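## Task

Move all six parts from the tray into the two totes so that each tote holds a single kind of part. Every part, including any that started in a tote, must finish inside a tote; a part lying on or hanging over a tote wall or inner ledge is not inside. Nothing other than the parts may be placed in or on the totes. At the end, open the grippers and pull the arms away; a part that stays in place only because the robot is holding it does not count.

## Robot and tools

Robot: two 6-joint arms, left_arm and right_arm, each with a two-finger parallel gripper. left_arm is the robot's own left and sits on the +y side. Arm roots (scene frame): left_arm at (+0.141, +0.301, +1.476) m, quat_wxyz (+0.661, -0.530, +0.332, -0.414); right_arm at (+0.141, -0.301, +1.476) m, quat_wxyz (+0.661, +0.530, +0.332, +0.414).

Scene frame: origin on the floor (z = 0) under the centre of the robot's foot, +z up, +x the direction the robot faces, +y toward left_arm. Arm names do not relate to image sides. Only the floor height is known. The printed hand position may be off from the true one, more so at long reach, and equal joint angles can give different poses on the two arms.

Gripper: fingers point along its +z and close along its y. end_effector_position is the point midway between the finger pads, roughly 1 cm short of the fingertips.

execute_actions takes "actions", a list holding zero or one item, plus optional "pictures" (boolean). An empty list only reports the current state. An item with "rows" moves the robot: "steps" is 1 to 15 control steps of 1/30 s each (default 15), and rows holds 1 to 15 rows, one per step, the last row reused for leftover steps. An item with only "steps" (up to 300) is a wait: no new command, it returns once that many steps have passed since the previous result. A refused call moves nothing.

Each row is one list of 14 numbers covering both arms, every number in [-1, 1], always all 14 even if one arm is idle. Order: left_arm waist, shoulder, elbow, wrist pitch, wrist yaw, wrist roll, opening; then right_arm in the same seven. The six joint numbers are offsets, not poses: they are scaled joint changes measured from the joint angles in the latest result that printed them (before any such result in a scene, and for the second or later call within one reply, from where the arm is when the action begins); they are not relative to the previous row. A value of 1.0 equals 1.264 rad waist, 1.32 shoulder, 1.276 elbow, 1.83 wrist pitch, 1.686 wrist yaw, 2.022 wrist roll. Joint ranges (rad): waist -2.880 to 2.880, shoulder 0.000 to 3.142, elbow 0.000 to 3.019, wrist pitch -1.693 to 1.571, wrist yaw -1.571 to 1.571, wrist roll -2.094 to 2.094. Asking for more than 0.019 rad beyond a range end gets the call refused; the true end may sit up to 0.019 rad either side, and requests beyond it are clipped there, reported as "joint sent to its limit" (possibly about an earlier, still-running action). No such line does not prove more room exists.

The opening number is absolute, not an offset: +1 fully open, -1 closed. Between the extremes the fingers go to where grip_measured would read that value. To hold a part, command about 0.03 below its grip_measured; a smaller gap grips more gently. Pad force tops out around 50 to 62 N (less on some grippers, and less on parts under about 2 mm thick); first contact can spike higher.

Motion: each step, a joint's target is kept within a fixed lead of its measured angle (0.264 rad waist, 0.32 shoulder, 0.276 elbow, 0.33 wrist pitch, 0.186 wrist yaw, 0.522 wrist roll), and if targets would move the gripper more than 70 mm from where it is, all are pulled back toward the measured angles, so big moves take several actions. Arms keep driving toward the last row sent until everything has nearly stopped or a step is HELD. Rows of zeros are not a pause: they pull the arm back to the reference angles, and an arm can sag under repeated zeros. To hold position, the first call of a reply should send offsets back to the desired angles, later calls zeros, and increase the aim if a joint keeps falling short.

Result lines: the state line gives each gripper's end_effector_position (m) and end_effector_quat_wxyz in the scene frame, left_arm then right_arm. Joint positions and Joint velocities list each arm's six joints (rad, rad/s) then the finger-pad gap (m, m/s; 0.094 m fully open). grip_measured is the finger opening on the command scale, each gripper biased by up to about 1 mm. Joint torques are total drive outputs with offsets, scale errors and noise, nonzero even in free air. "joint command not followed" means a clearance check altered or blocked joint targets on some steps; HELD marks steps where a row, or part of it, was not sent. MOTOR HOT warns from 85 °C; at 100 °C an OVER-TEMPERATURE FAULT drops that arm until it cools, so avoid holding loads longer than needed.

zoom_image: "camera" (cam_head_left, cam_head_right, cam_left_wrist, cam_right_wrist) and "region" [x0, y0, x1, y1] in image pixels from the top-left, at most 504 by 504, giving a closer look at that camera's latest image. All four cameras are 896x504 and arrive in that order with each execute_actions result unless pictures is false.

read_manual (optional section "licences") returns licence text only. finished_scene with "scene" (1 or 2) ends that scene permanently, grades it, and starts the next; replying without any tool call ends everything.

Avoid: dropping or slipping parts, slamming, pushing hard, letting the arms hit or press on each other, and knocking anything out of the work area. Parts may be tugged or loose objects nudged now and then, so check grips and placements.

Each tool is called after "Request:" in YAML: its name, and indented under it one key for each argument.

## Session

Request:
execute_actions:
  actions: []

Scene clock: 0.00 s of 6600.00 s.
left_arm: end_effector_position=(+0.3630, +0.6425, +1.1330) grip_measured=+0.251 end_effector_quat_wxyz=(-0.016, +0.967, -0.255, -0.023) | right_arm: end_effector_position=(+0.4347, -0.0791, +1.1794) grip_measured=+1.000 end_effector_quat_wxyz=(-0.107, -0.711, +0.660, +0.219)
Joint positions: left_arm=[ 2.262  1.078  0.616  0.176  0.617 -1.993  0.059] | right_arm=[-0.518  1.496  0.827 -0.453  0.77  -1.177  0.094]
Joint velocities: left_arm=[-0.005 -0.024  0.022 -0.002 -0.022 -0.037  0.   ] | right_arm=[ 0.005  0.005 -0.012 -0.017 -0.007  0.022  0.   ]
Joint torques (N m, as the arm reports them, + toward a larger angle): no reading
Motor temperatures (°C, as the motors report them): left_arm=[21 21 23 24 21 23] | right_arm=[22 22 21 22 23 24]

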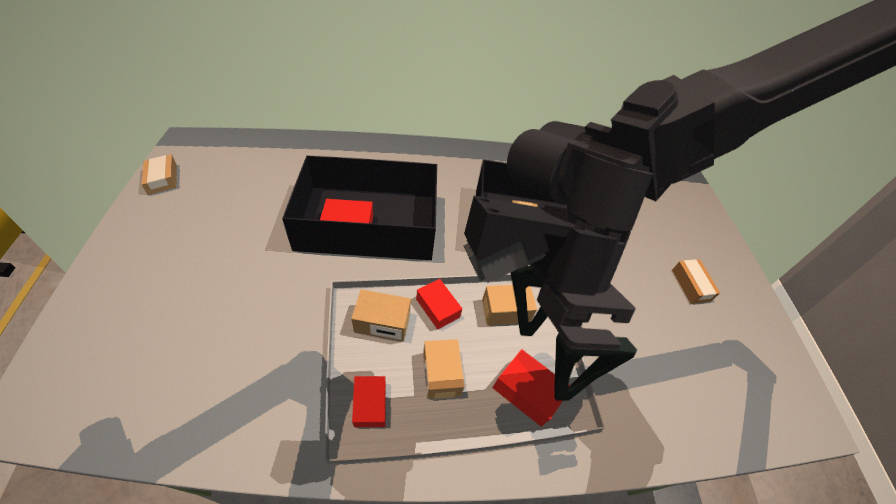

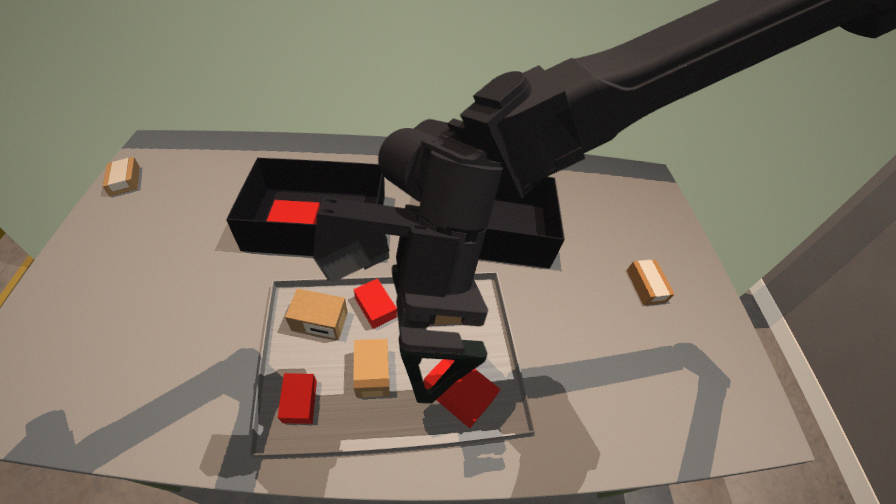

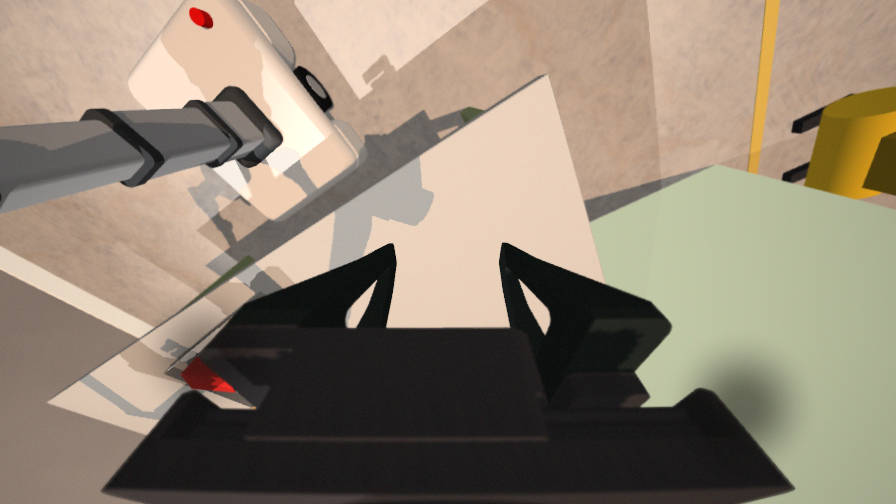

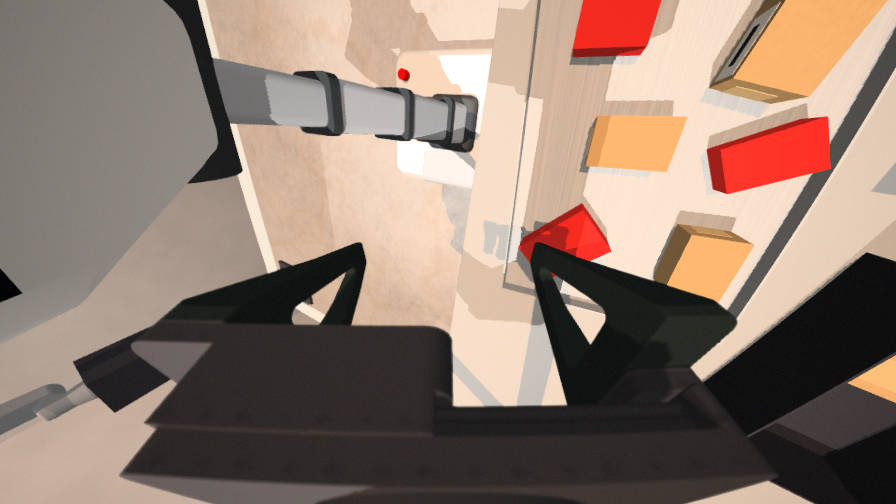

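Request:
execute_actions:
  actions:
    - {"rows": [[-1.0,-0.096,-0.129,-0.008,-0.872,0.304,1.0,-0.198,-0.486,-0.305,0.306,0.005,1.0,1.0]], "steps": 15}
  pictures: false

Scene clock: 67.43 s of 6600.00 s.
left_arm: end_effector_position=(+0.4451, +0.3920, +1.1282) grip_measured=+1.000 end_effector_quat_wxyz=(-0.037, +0.762, -0.632, -0.138) | right_arm: end_effector_position=(+0.5210, -0.2923, +1.2080) grip_measured=+1.000 end_effector_quat_wxyz=(+0.023, +0.123, +0.992, -0.001)
Joint positions: left_arm=[ 1.192  0.965  0.464  0.176 -0.646 -1.435  0.094] | right_arm=[-0.765  0.804  0.453  0.106  0.778 -0.029  0.094]
Joint velocities: left_arm=[-2.662 -0.005  0.012  0.007 -2.425  0.256  0.   ] | right_arm=[-0.005  0.054 -0.022  0.071 -0.037  2.864  0.   ]
Joint torques (N m, as the arm reports them, + toward a larger angle): left_arm=[-1.8  -7.85 -2.55 -0.88  0.05  0.01] | right_arm=[ 0.72 -1.93 -0.61  0.24  0.1  -0.05]
Motor temperatures (°C, as the motors report them): left_arm=[21 22 23 24 21 23] | right_arm=[23 22 21 22 23 24]
Steps of this call (steps 1 to 90: nothing new was sent; then 63.93 s passed at rest; steps 91 to 105: all 15 steps of this action). Readings (joint positions):
91: left_arm=[2.248 1.072 0.608 0.176 0.557 -1.947] | right_arm=[-0.526 1.487 0.812 -0.422 0.768 -1.140]
92: left_arm=[2.216 1.059 0.591 0.176 0.486 -1.883] | right_arm=[-0.542 1.462 0.778 -0.361 0.767 -1.090]
94: left_arm=[2.108 1.020 0.543 0.176 0.343 -1.760] | right_arm=[-0.603 1.376 0.687 -0.244 0.767 -0.983]
98: left_arm=[1.810 0.968 0.471 0.176 0.003 -1.571] | right_arm=[-0.731 1.115 0.500 -0.018 0.774 -0.707]
105: the state above

Request:
execute_actions:
  actions:
    - {"rows": [[-0.398,-0.01,-0.01,-0.008,-0.123,0.028,1.0,-0.002,0.038,-0.012,0,0,0.678,1.0]], "steps": 15}

Scene clock: 69.93 s of 6600.00 s.
left_arm: end_effector_position=(+0.5079, +0.2433, +1.2011) grip_measured=+1.000 end_effector_quat_wxyz=(-0.000, +0.715, -0.699, +0.010) | right_arm: end_effector_position=(+0.5043, -0.2814, +1.2011) grip_measured=+1.000 end_effector_quat_wxyz=(+0.003, +0.701, +0.713, +0.004)
Joint positions: left_arm=[ 0.673  0.965  0.464  0.176 -0.851 -1.394  0.094] | right_arm=[-0.765  0.848  0.442  0.107  0.778  1.316  0.094]
Joint velocities: left_arm=[ 0.005 -0.005  0.027  0.012  0.022 -0.007  0.   ] | right_arm=[-0.005  0.005  0.002 -0.007 -0.037  0.081  0.   ]
Joint torques (N m, as the arm reports them, + toward a larger angle): left_arm=[-2.62 -5.51 -1.26 -0.87 -0.16  0.03] | right_arm=[ 0.17 -5.01 -0.18  0.34  0.17 -0.02]
Motor temperatures (°C, as the motors report them): left_arm=[21 22 23 24 21 23] | right_arm=[23 22 21 22 23 24]
Steps of this call (steps 1 to 45: the robot went on to your last target; steps 46 to 60: nothing new was sent; steps 61 to 75: all 15 steps of this action). Readings (joint positions):
61: left_arm=[0.970 0.965 0.464 0.176 -0.857 -1.394] | right_arm=[-0.765 0.848 0.442 0.107 0.778 0.910]
62: left_arm=[0.926 0.965 0.464 0.176 -0.859 -1.394] | right_arm=[-0.765 0.848 0.442 0.107 0.778 0.996]
64: left_arm=[0.797 0.965 0.464 0.176 -0.856 -1.394] | right_arm=[-0.765 0.848 0.442 0.107 0.778 1.118]
68: left_arm=[0.665 0.965 0.464 0.176 -0.850 -1.394] | right_arm=[-0.765 0.848 0.442 0.107 0.778 1.246]
75: the state above

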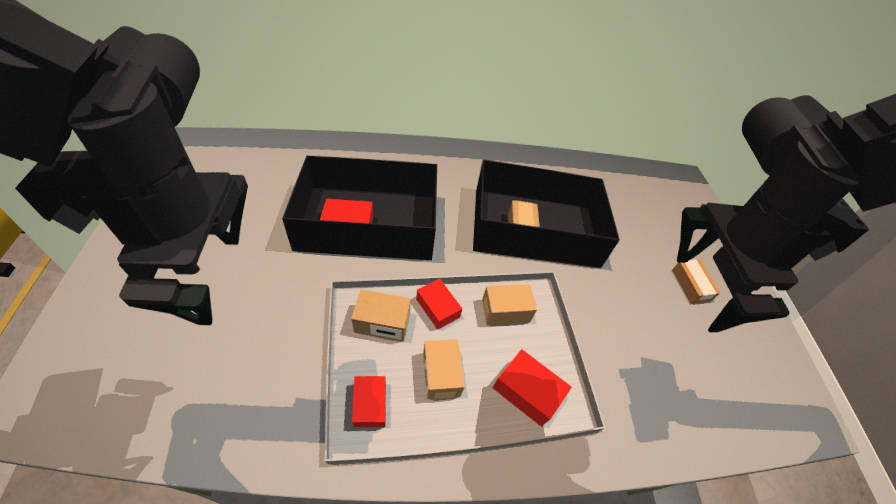

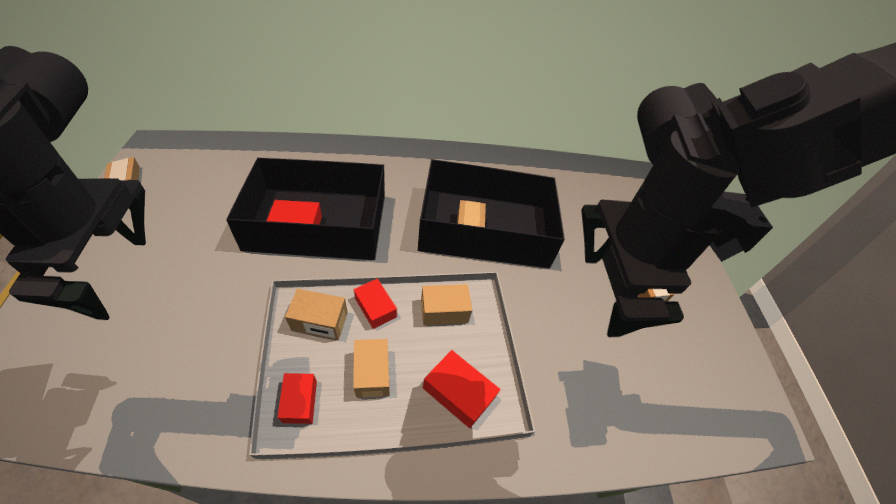

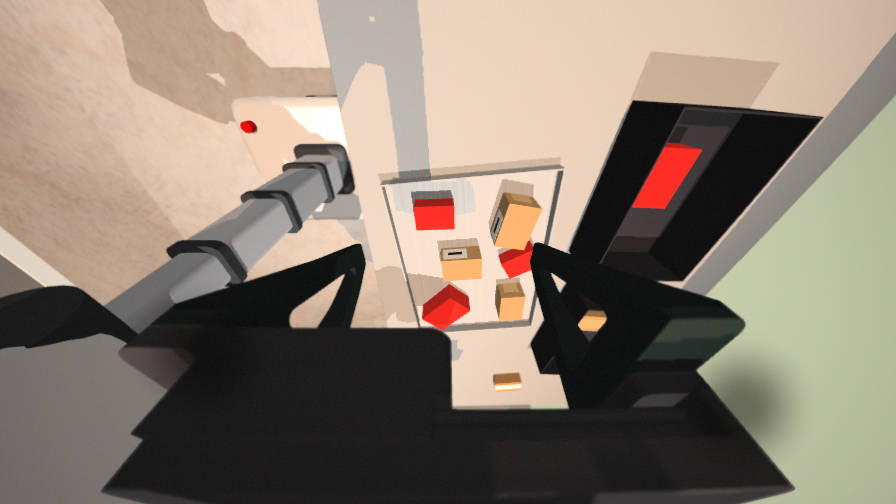

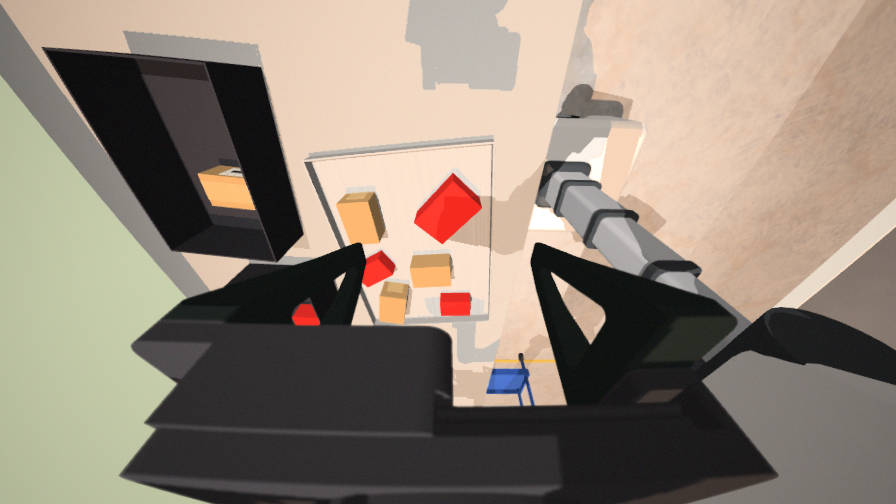

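Request:
zoom_image:
  camera: "cam_left_wrist"
  region: [360, 150, 600, 340]

Request:
zoom_image:
  camera: "cam_right_wrist"
  region: [290, 130, 530, 330]

Region (360, 150, 600, 340) of cam_left_wrist's 896x504 image, scaled by 2.100, with more detail than that image has; it fills the top 399 rows of this view, and the rest is white.

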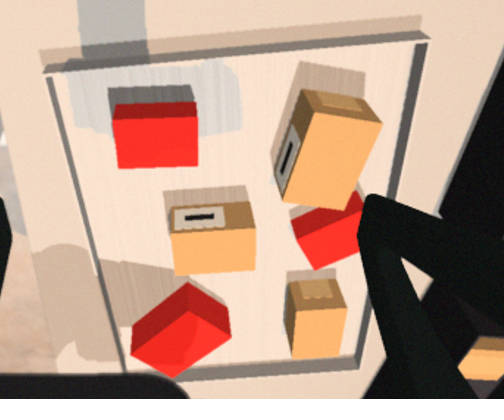

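Region (290, 130, 530, 330) of cam_right_wrist's 896x504 image, scaled by 2.100, with more detail than that image has.

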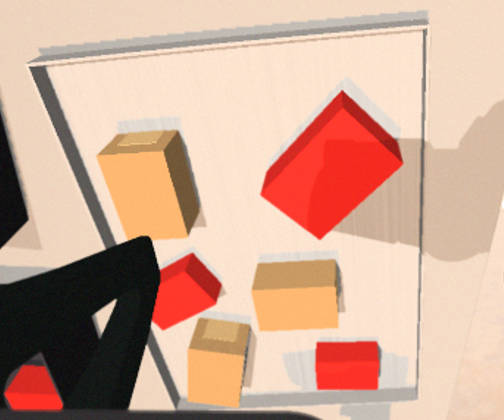

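Request:
zoom_image:
  camera: "cam_head_left"
  region: [310, 260, 620, 470]

Request:
zoom_image:
  camera: "cam_head_left"
  region: [260, 130, 640, 290]

Region (310, 260, 620, 470) of cam_head_left's 896x504 image, scaled by 1.626, with more detail than that image has; it fills the top 341 rows of this view, and the rest is white.

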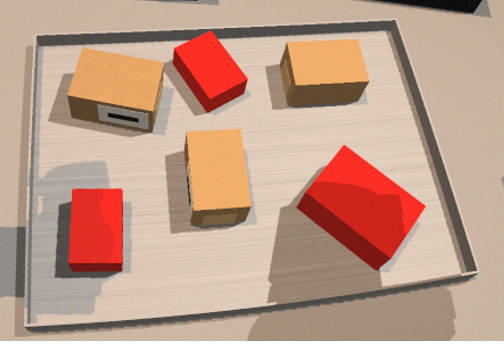

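Region (260, 130, 640, 290) of cam_head_left's 896x504 image, scaled by 1.326, with more detail than that image has; it fills the top 212 rows of this view, and the rest is white.

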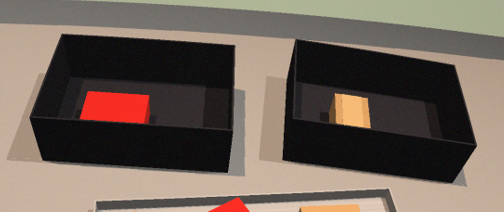

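Request:
zoom_image:
  camera: "cam_left_wrist"
  region: [550, 40, 850, 300]

Request:
zoom_image:
  camera: "cam_right_wrist"
  region: [30, 30, 330, 280]

Region (550, 40, 850, 300) of cam_left_wrist's 896x504 image, scaled by 1.680, with more detail than that image has; it fills the top 437 rows of this view, and the rest is white.

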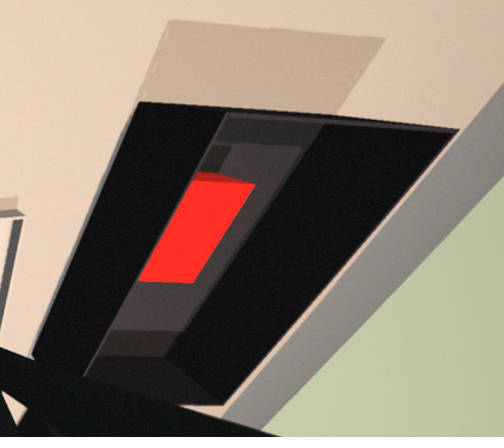

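Region (30, 30, 330, 280) of cam_right_wrist's 896x504 image, scaled by 1.680, with more detail than that image has.

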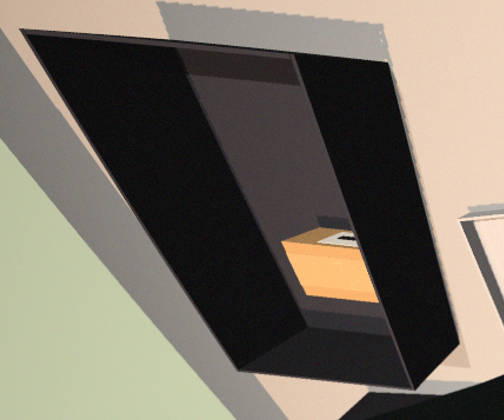

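Request:
zoom_image:
  camera: "cam_right_wrist"
  region: [400, 160, 500, 260]

Request:
zoom_image:
  camera: "cam_head_left"
  region: [480, 340, 590, 440]

Region (400, 160, 500, 260) of cam_right_wrist's 896x504 image, scaled by 5.040, with more detail than that image has.

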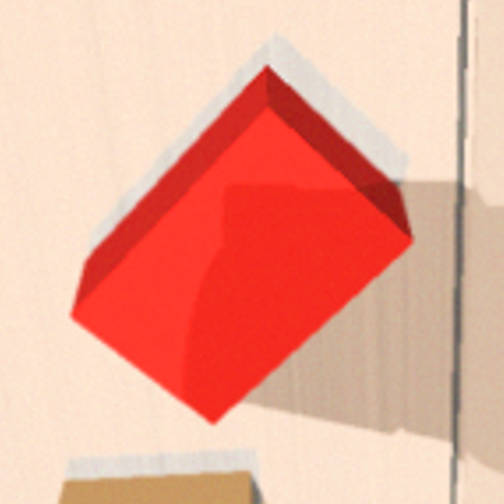

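Region (480, 340, 590, 440) of cam_head_left's 896x504 image, scaled by 4.582, with more detail than that image has; it fills the top 458 rows of this view, and the rest is white.

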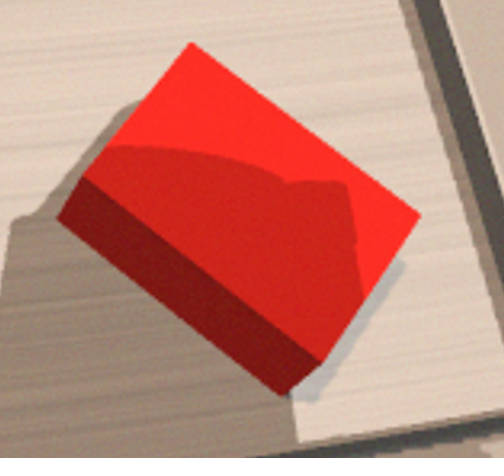

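Request:
zoom_image:
  camera: "cam_right_wrist"
  region: [320, 170, 420, 270]

Request:
zoom_image:
  camera: "cam_left_wrist"
  region: [390, 170, 490, 270]

Region (320, 170, 420, 270) of cam_right_wrist's 896x504 image, scaled by 5.040, with more detail than that image has.

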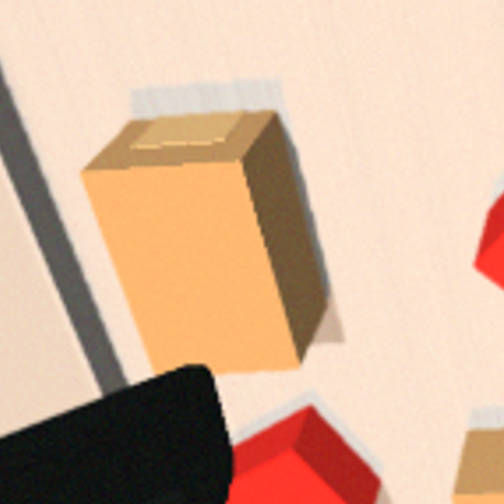

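Region (390, 170, 490, 270) of cam_left_wrist's 896x504 image, scaled by 5.040, with more detail than that image has.

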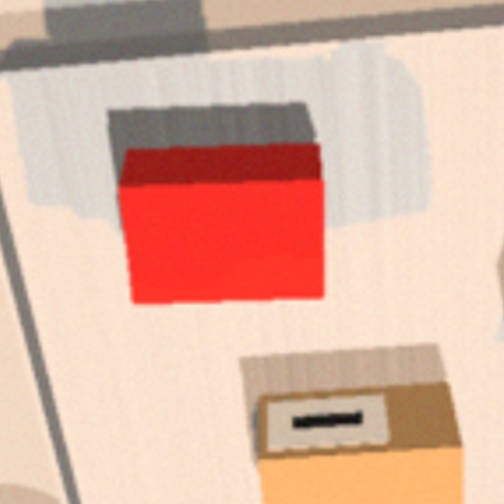

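Request:
execute_actions:
  actions:
    - {"rows": [[0.144,0.672,0.377,0.242,0.093,0.796,0.6,-0.045,0.632,0.641,0.011,-0.031,-0.048,0.745]], "steps": 15}

Scene clock: 178.40 s of 6600.00 s.
left_arm: end_effector_position=(+0.5697, +0.1309, +0.9994) grip_measured=+0.602 end_effector_quat_wxyz=(-0.043, +0.462, -0.886, +0.021) | right_arm: end_effector_position=(+0.6715, -0.1264, +0.9908) grip_measured=+0.747 end_effector_quat_wxyz=(-0.004, +0.676, +0.737, +0.013)
Joint positions: left_arm=[ 0.827  1.708  0.955  0.579 -0.697 -0.628  0.075] | right_arm=[-0.795  1.678  1.258  0.125  0.725  1.237  0.082]
Joint velocities: left_arm=[-0.015  1.324  0.017  0.12  -0.022  1.971  0.   ] | right_arm=[-0.015  0.737  0.398  0.042 -0.022 -0.125  0.   ]
Joint torques (N m, as the arm reports them, + toward a larger angle): left_arm=[-7.56 -6.63 -2.6   0.71  0.06 -0.02] | right_arm=[  5.57 -13.38  -1.82   0.22   0.23  -0.07]
Motor temperatures (°C, as the motors report them): left_arm=[21 22 23 24 21 23] | right_arm=[22 22 21 22 23 24]
Steps of this call (steps 1 to 30: the robot went on to your last target; steps 31 to 90: nothing new was sent; then 104.97 s passed at rest; steps 91 to 105: all 15 steps of this action). Readings (joint positions):
91: left_arm=[0.681 0.975 0.471 0.197 -0.819 -1.359] | right_arm=[-0.766 0.862 0.455 0.106 0.770 1.325]
92: left_arm=[0.699 1.008 0.493 0.241 -0.786 -1.313] | right_arm=[-0.773 0.903 0.489 0.106 0.760 1.314]
94: left_arm=[0.744 1.107 0.576 0.334 -0.745 -1.217] | right_arm=[-0.784 1.026 0.601 0.106 0.747 1.295]
98: left_arm=[0.806 1.348 0.806 0.495 -0.709 -0.993] | right_arm=[-0.793 1.290 0.864 0.112 0.738 1.268]
105: the state above

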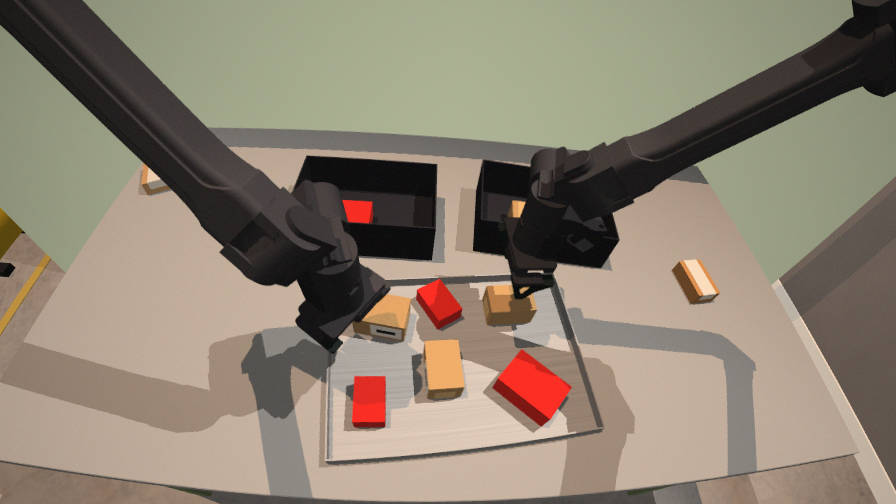

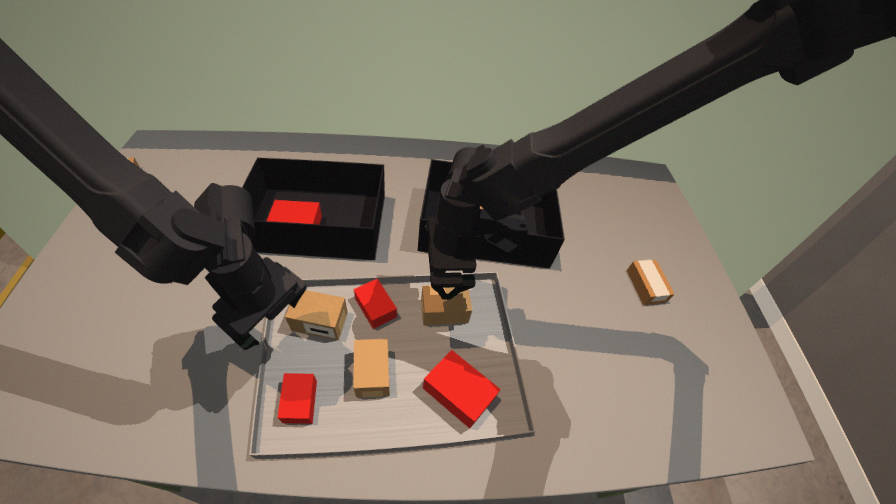

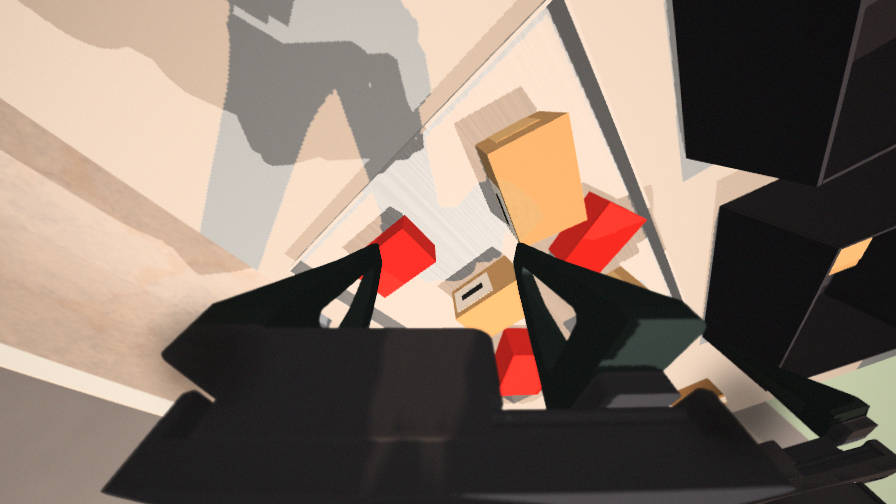

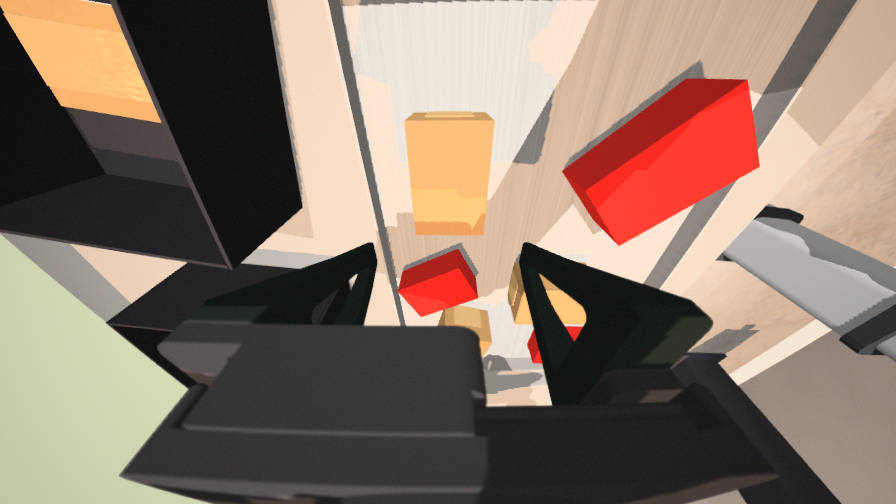

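Request:
execute_actions:
  actions: []

Scene clock: 179.27 s of 6600.00 s.
left_arm: end_effector_position=(+0.4945, +0.0990, +0.9766) grip_measured=+0.602 end_effector_quat_wxyz=(-0.001, -0.028, +1.000, -0.009) | right_arm: end_effector_position=(+0.6541, -0.1185, +0.9825) grip_measured=+0.747 end_effector_quat_wxyz=(-0.014, +0.664, +0.748, +0.005)
Joint positions: left_arm=[ 0.837  1.848  0.945  0.603 -0.695  0.197  0.075] | right_arm=[-0.8    1.705  1.254  0.125  0.725  1.226  0.082]
Joint velocities: left_arm=[-0.024 -0.005 -0.017  0.012 -0.051 -0.037 -0.   ] | right_arm=[-0.005  0.005 -0.007  0.007  0.007  0.081  0.   ]
Joint torques (N m, as the arm reports them, + toward a larger angle): left_arm=[-8.45 -5.33 -2.98  0.42  0.07  0.04] | right_arm=[  6.22 -11.15   0.14   0.42   0.19  -0.13]
Motor temperatures (°C, as the motors report them): left_arm=[21 22 23 24 21 23] | right_arm=[22 22 21 22 23 24]
Steps of this call (steps 1 to 26: the robot went on to your last target). Readings (joint positions):
1: left_arm=[0.828 1.753 0.955 0.583 -0.697 -0.546] | right_arm=[-0.796 1.697 1.264 0.125 0.725 1.235]
2: left_arm=[0.829 1.797 0.955 0.588 -0.696 -0.451] | right_arm=[-0.797 1.706 1.261 0.125 0.725 1.233]
4: left_arm=[0.832 1.869 0.954 0.589 -0.695 -0.257] | right_arm=[-0.798 1.712 1.252 0.125 0.725 1.231]
8: left_arm=[0.837 1.912 0.941 0.589 -0.695 0.014] | right_arm=[-0.800 1.708 1.254 0.125 0.725 1.228]
26: the state above

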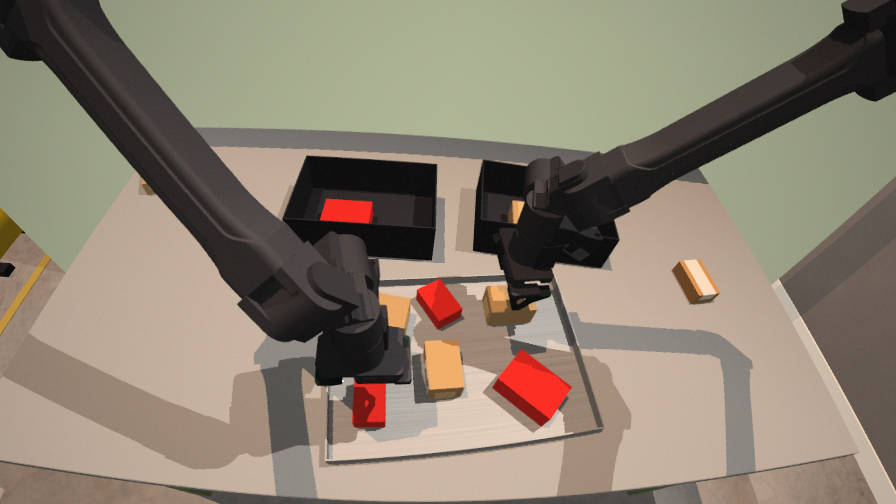

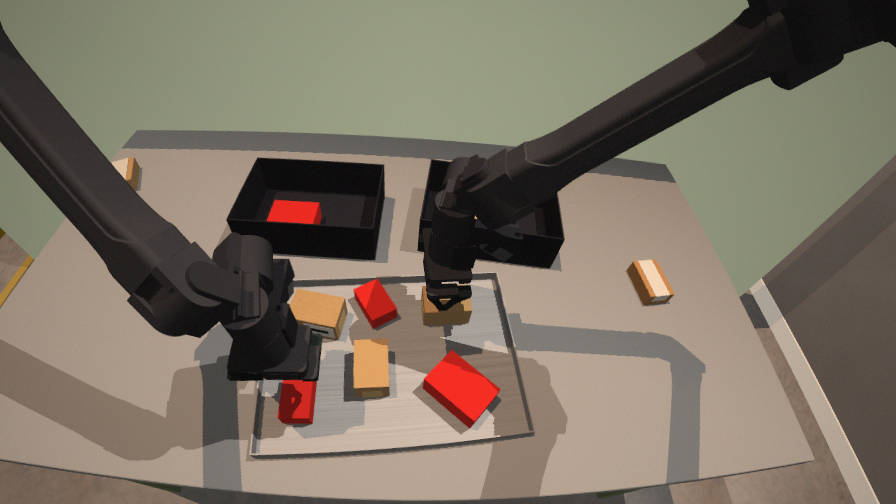

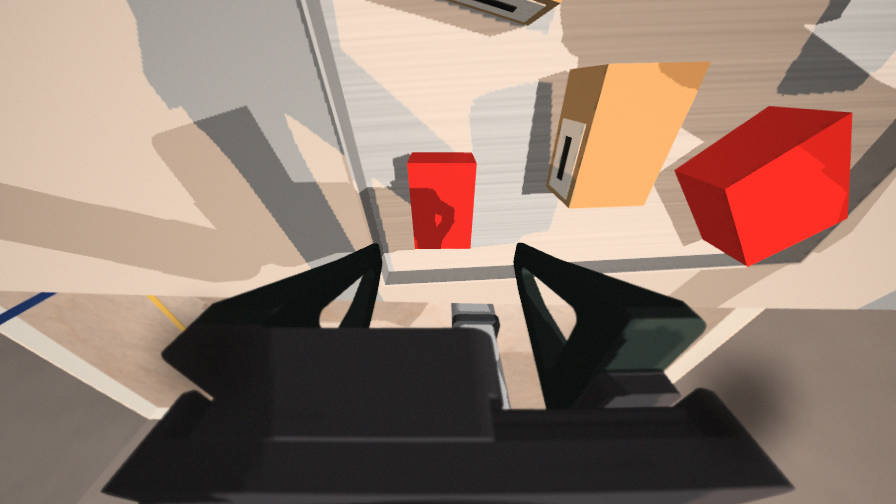

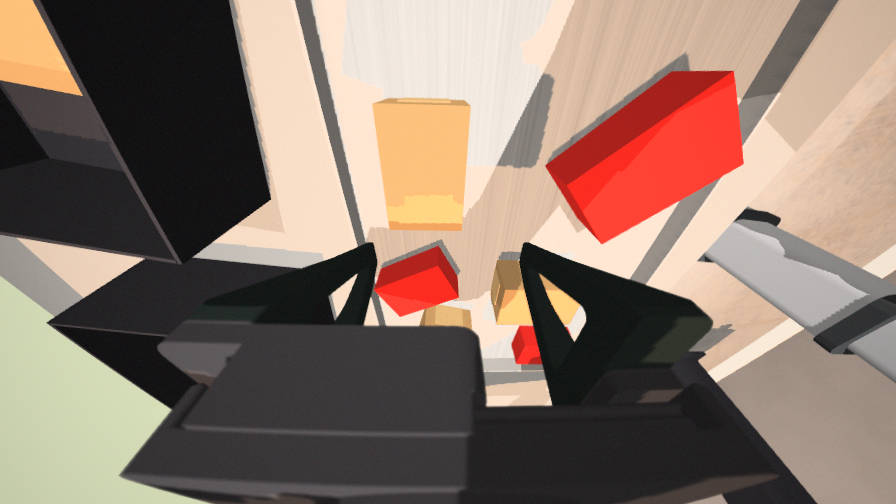

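Request:
execute_actions:
  actions:
    - {"rows": [[0.083,0.111,0.140,0.004,0.050,0.030,0.6,-0.095,0.081,0.150,-0.007,-0.053,-0.029,0.745]], "steps": 12}

Scene clock: 198.67 s of 6600.00 s.
left_arm: end_effector_position=(+0.4958, +0.1055, +0.8920) grip_measured=+0.602 end_effector_quat_wxyz=(+0.004, -0.030, +1.000, +0.000) | right_arm: end_effector_position=(+0.6994, -0.1355, +0.9250) grip_measured=+0.747 end_effector_quat_wxyz=(+0.002, +0.674, +0.738, +0.027)
Joint positions: left_arm=[ 0.94   2.     1.135  0.605 -0.612  0.239  0.075] | right_arm=[-0.877  1.794  1.438  0.109  0.628  1.186  0.082]
Joint velocities: left_arm=[-0.015  0.005 -0.007 -0.012 -0.022  0.007  0.   ] | right_arm=[ 0.005 -0.005 -0.002  0.007  0.007 -0.037 -0.001]
Joint torques (N m, as the arm reports them, + toward a larger angle): left_arm=[-9.54 -6.51 -4.08  0.06  0.07  0.04] | right_arm=[ 4.91 -9.59  0.75  0.56  0.45 -0.26]
Motor temperatures (°C, as the motors report them): left_arm=[22 22 23 24 21 23] | right_arm=[23 23 21 22 23 24]
Steps of this call (steps 1 to 30: the robot went on to your last target; steps 31 to 90: nothing new was sent; then 16.00 s passed at rest; steps 91 to 102: all 12 steps of this action). Readings (joint positions):
91: left_arm=[0.843 1.856 0.958 0.603 -0.666 0.205] | right_arm=[-0.805 1.710 1.266 0.121 0.699 1.221]
92: left_arm=[0.852 1.880 0.994 0.603 -0.638 0.211] | right_arm=[-0.813 1.728 1.299 0.117 0.671 1.214]
94: left_arm=[0.881 1.946 1.090 0.603 -0.614 0.223] | right_arm=[-0.842 1.775 1.388 0.116 0.644 1.201]
98: left_arm=[0.929 1.994 1.135 0.605 -0.612 0.236] | right_arm=[-0.876 1.794 1.438 0.109 0.628 1.191]
102: the state above

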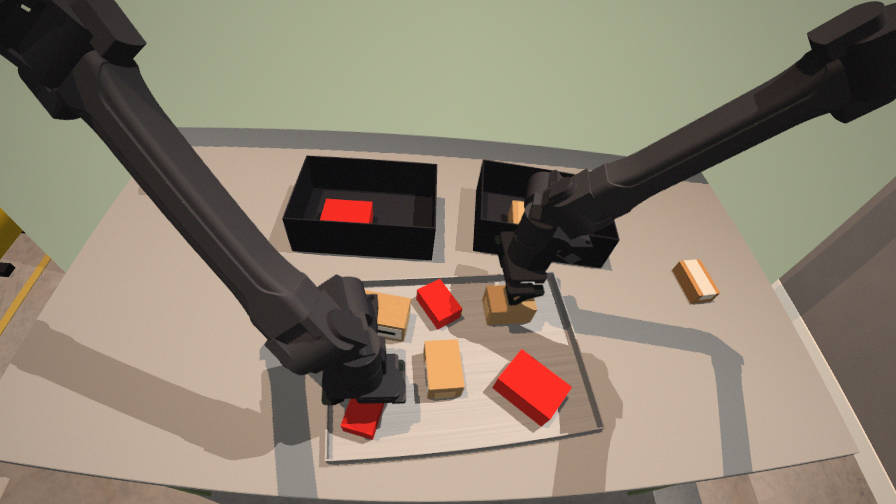

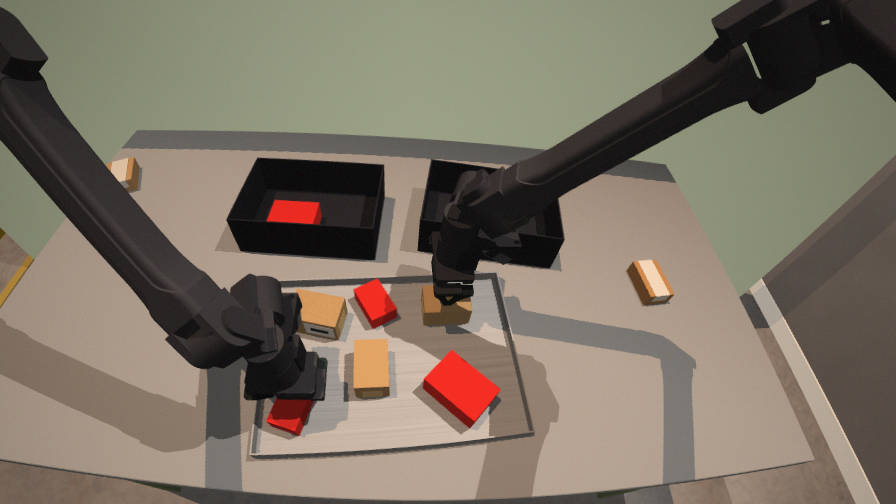

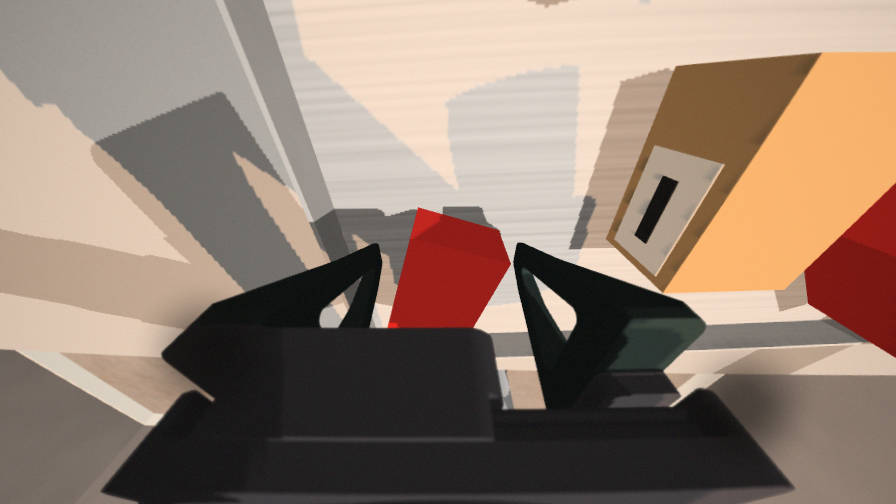

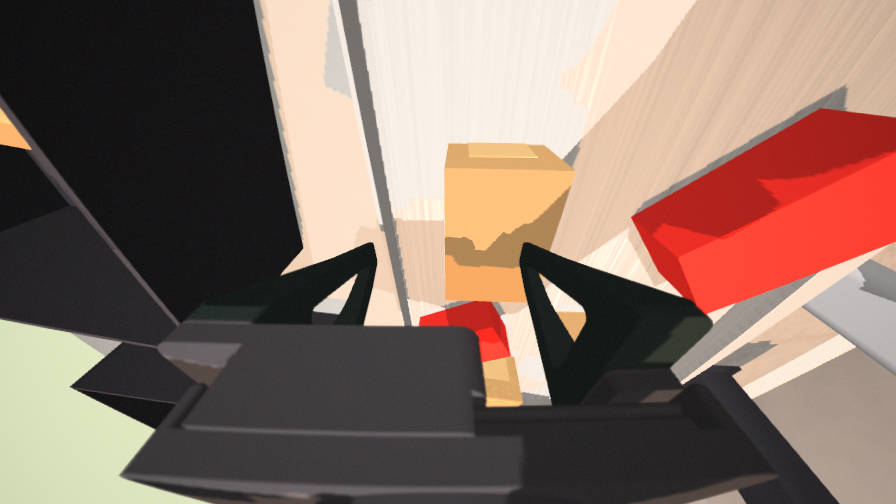

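Request:
zoom_image:
  camera: "cam_left_wrist"
  region: [330, 170, 570, 340]

Request:
zoom_image:
  camera: "cam_head_left"
  region: [300, 340, 460, 470]

Region (330, 170, 570, 340) of cam_left_wrist's 896x504 image, scaled by 2.100, with more detail than that image has; it fills the top 357 rows of this view, and the rest is white.

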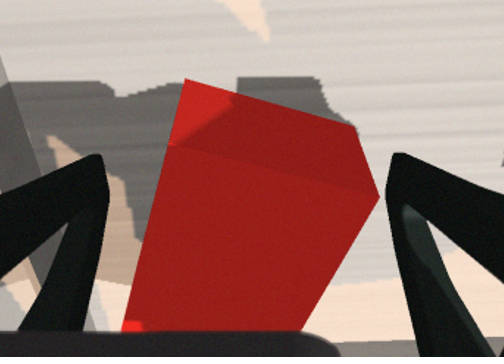

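Region (300, 340, 460, 470) of cam_head_left's 896x504 image, scaled by 3.150, with more detail than that image has; it fills the top 410 rows of this view, and the rest is white.

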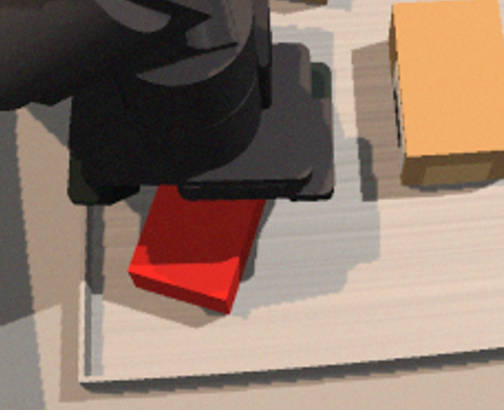

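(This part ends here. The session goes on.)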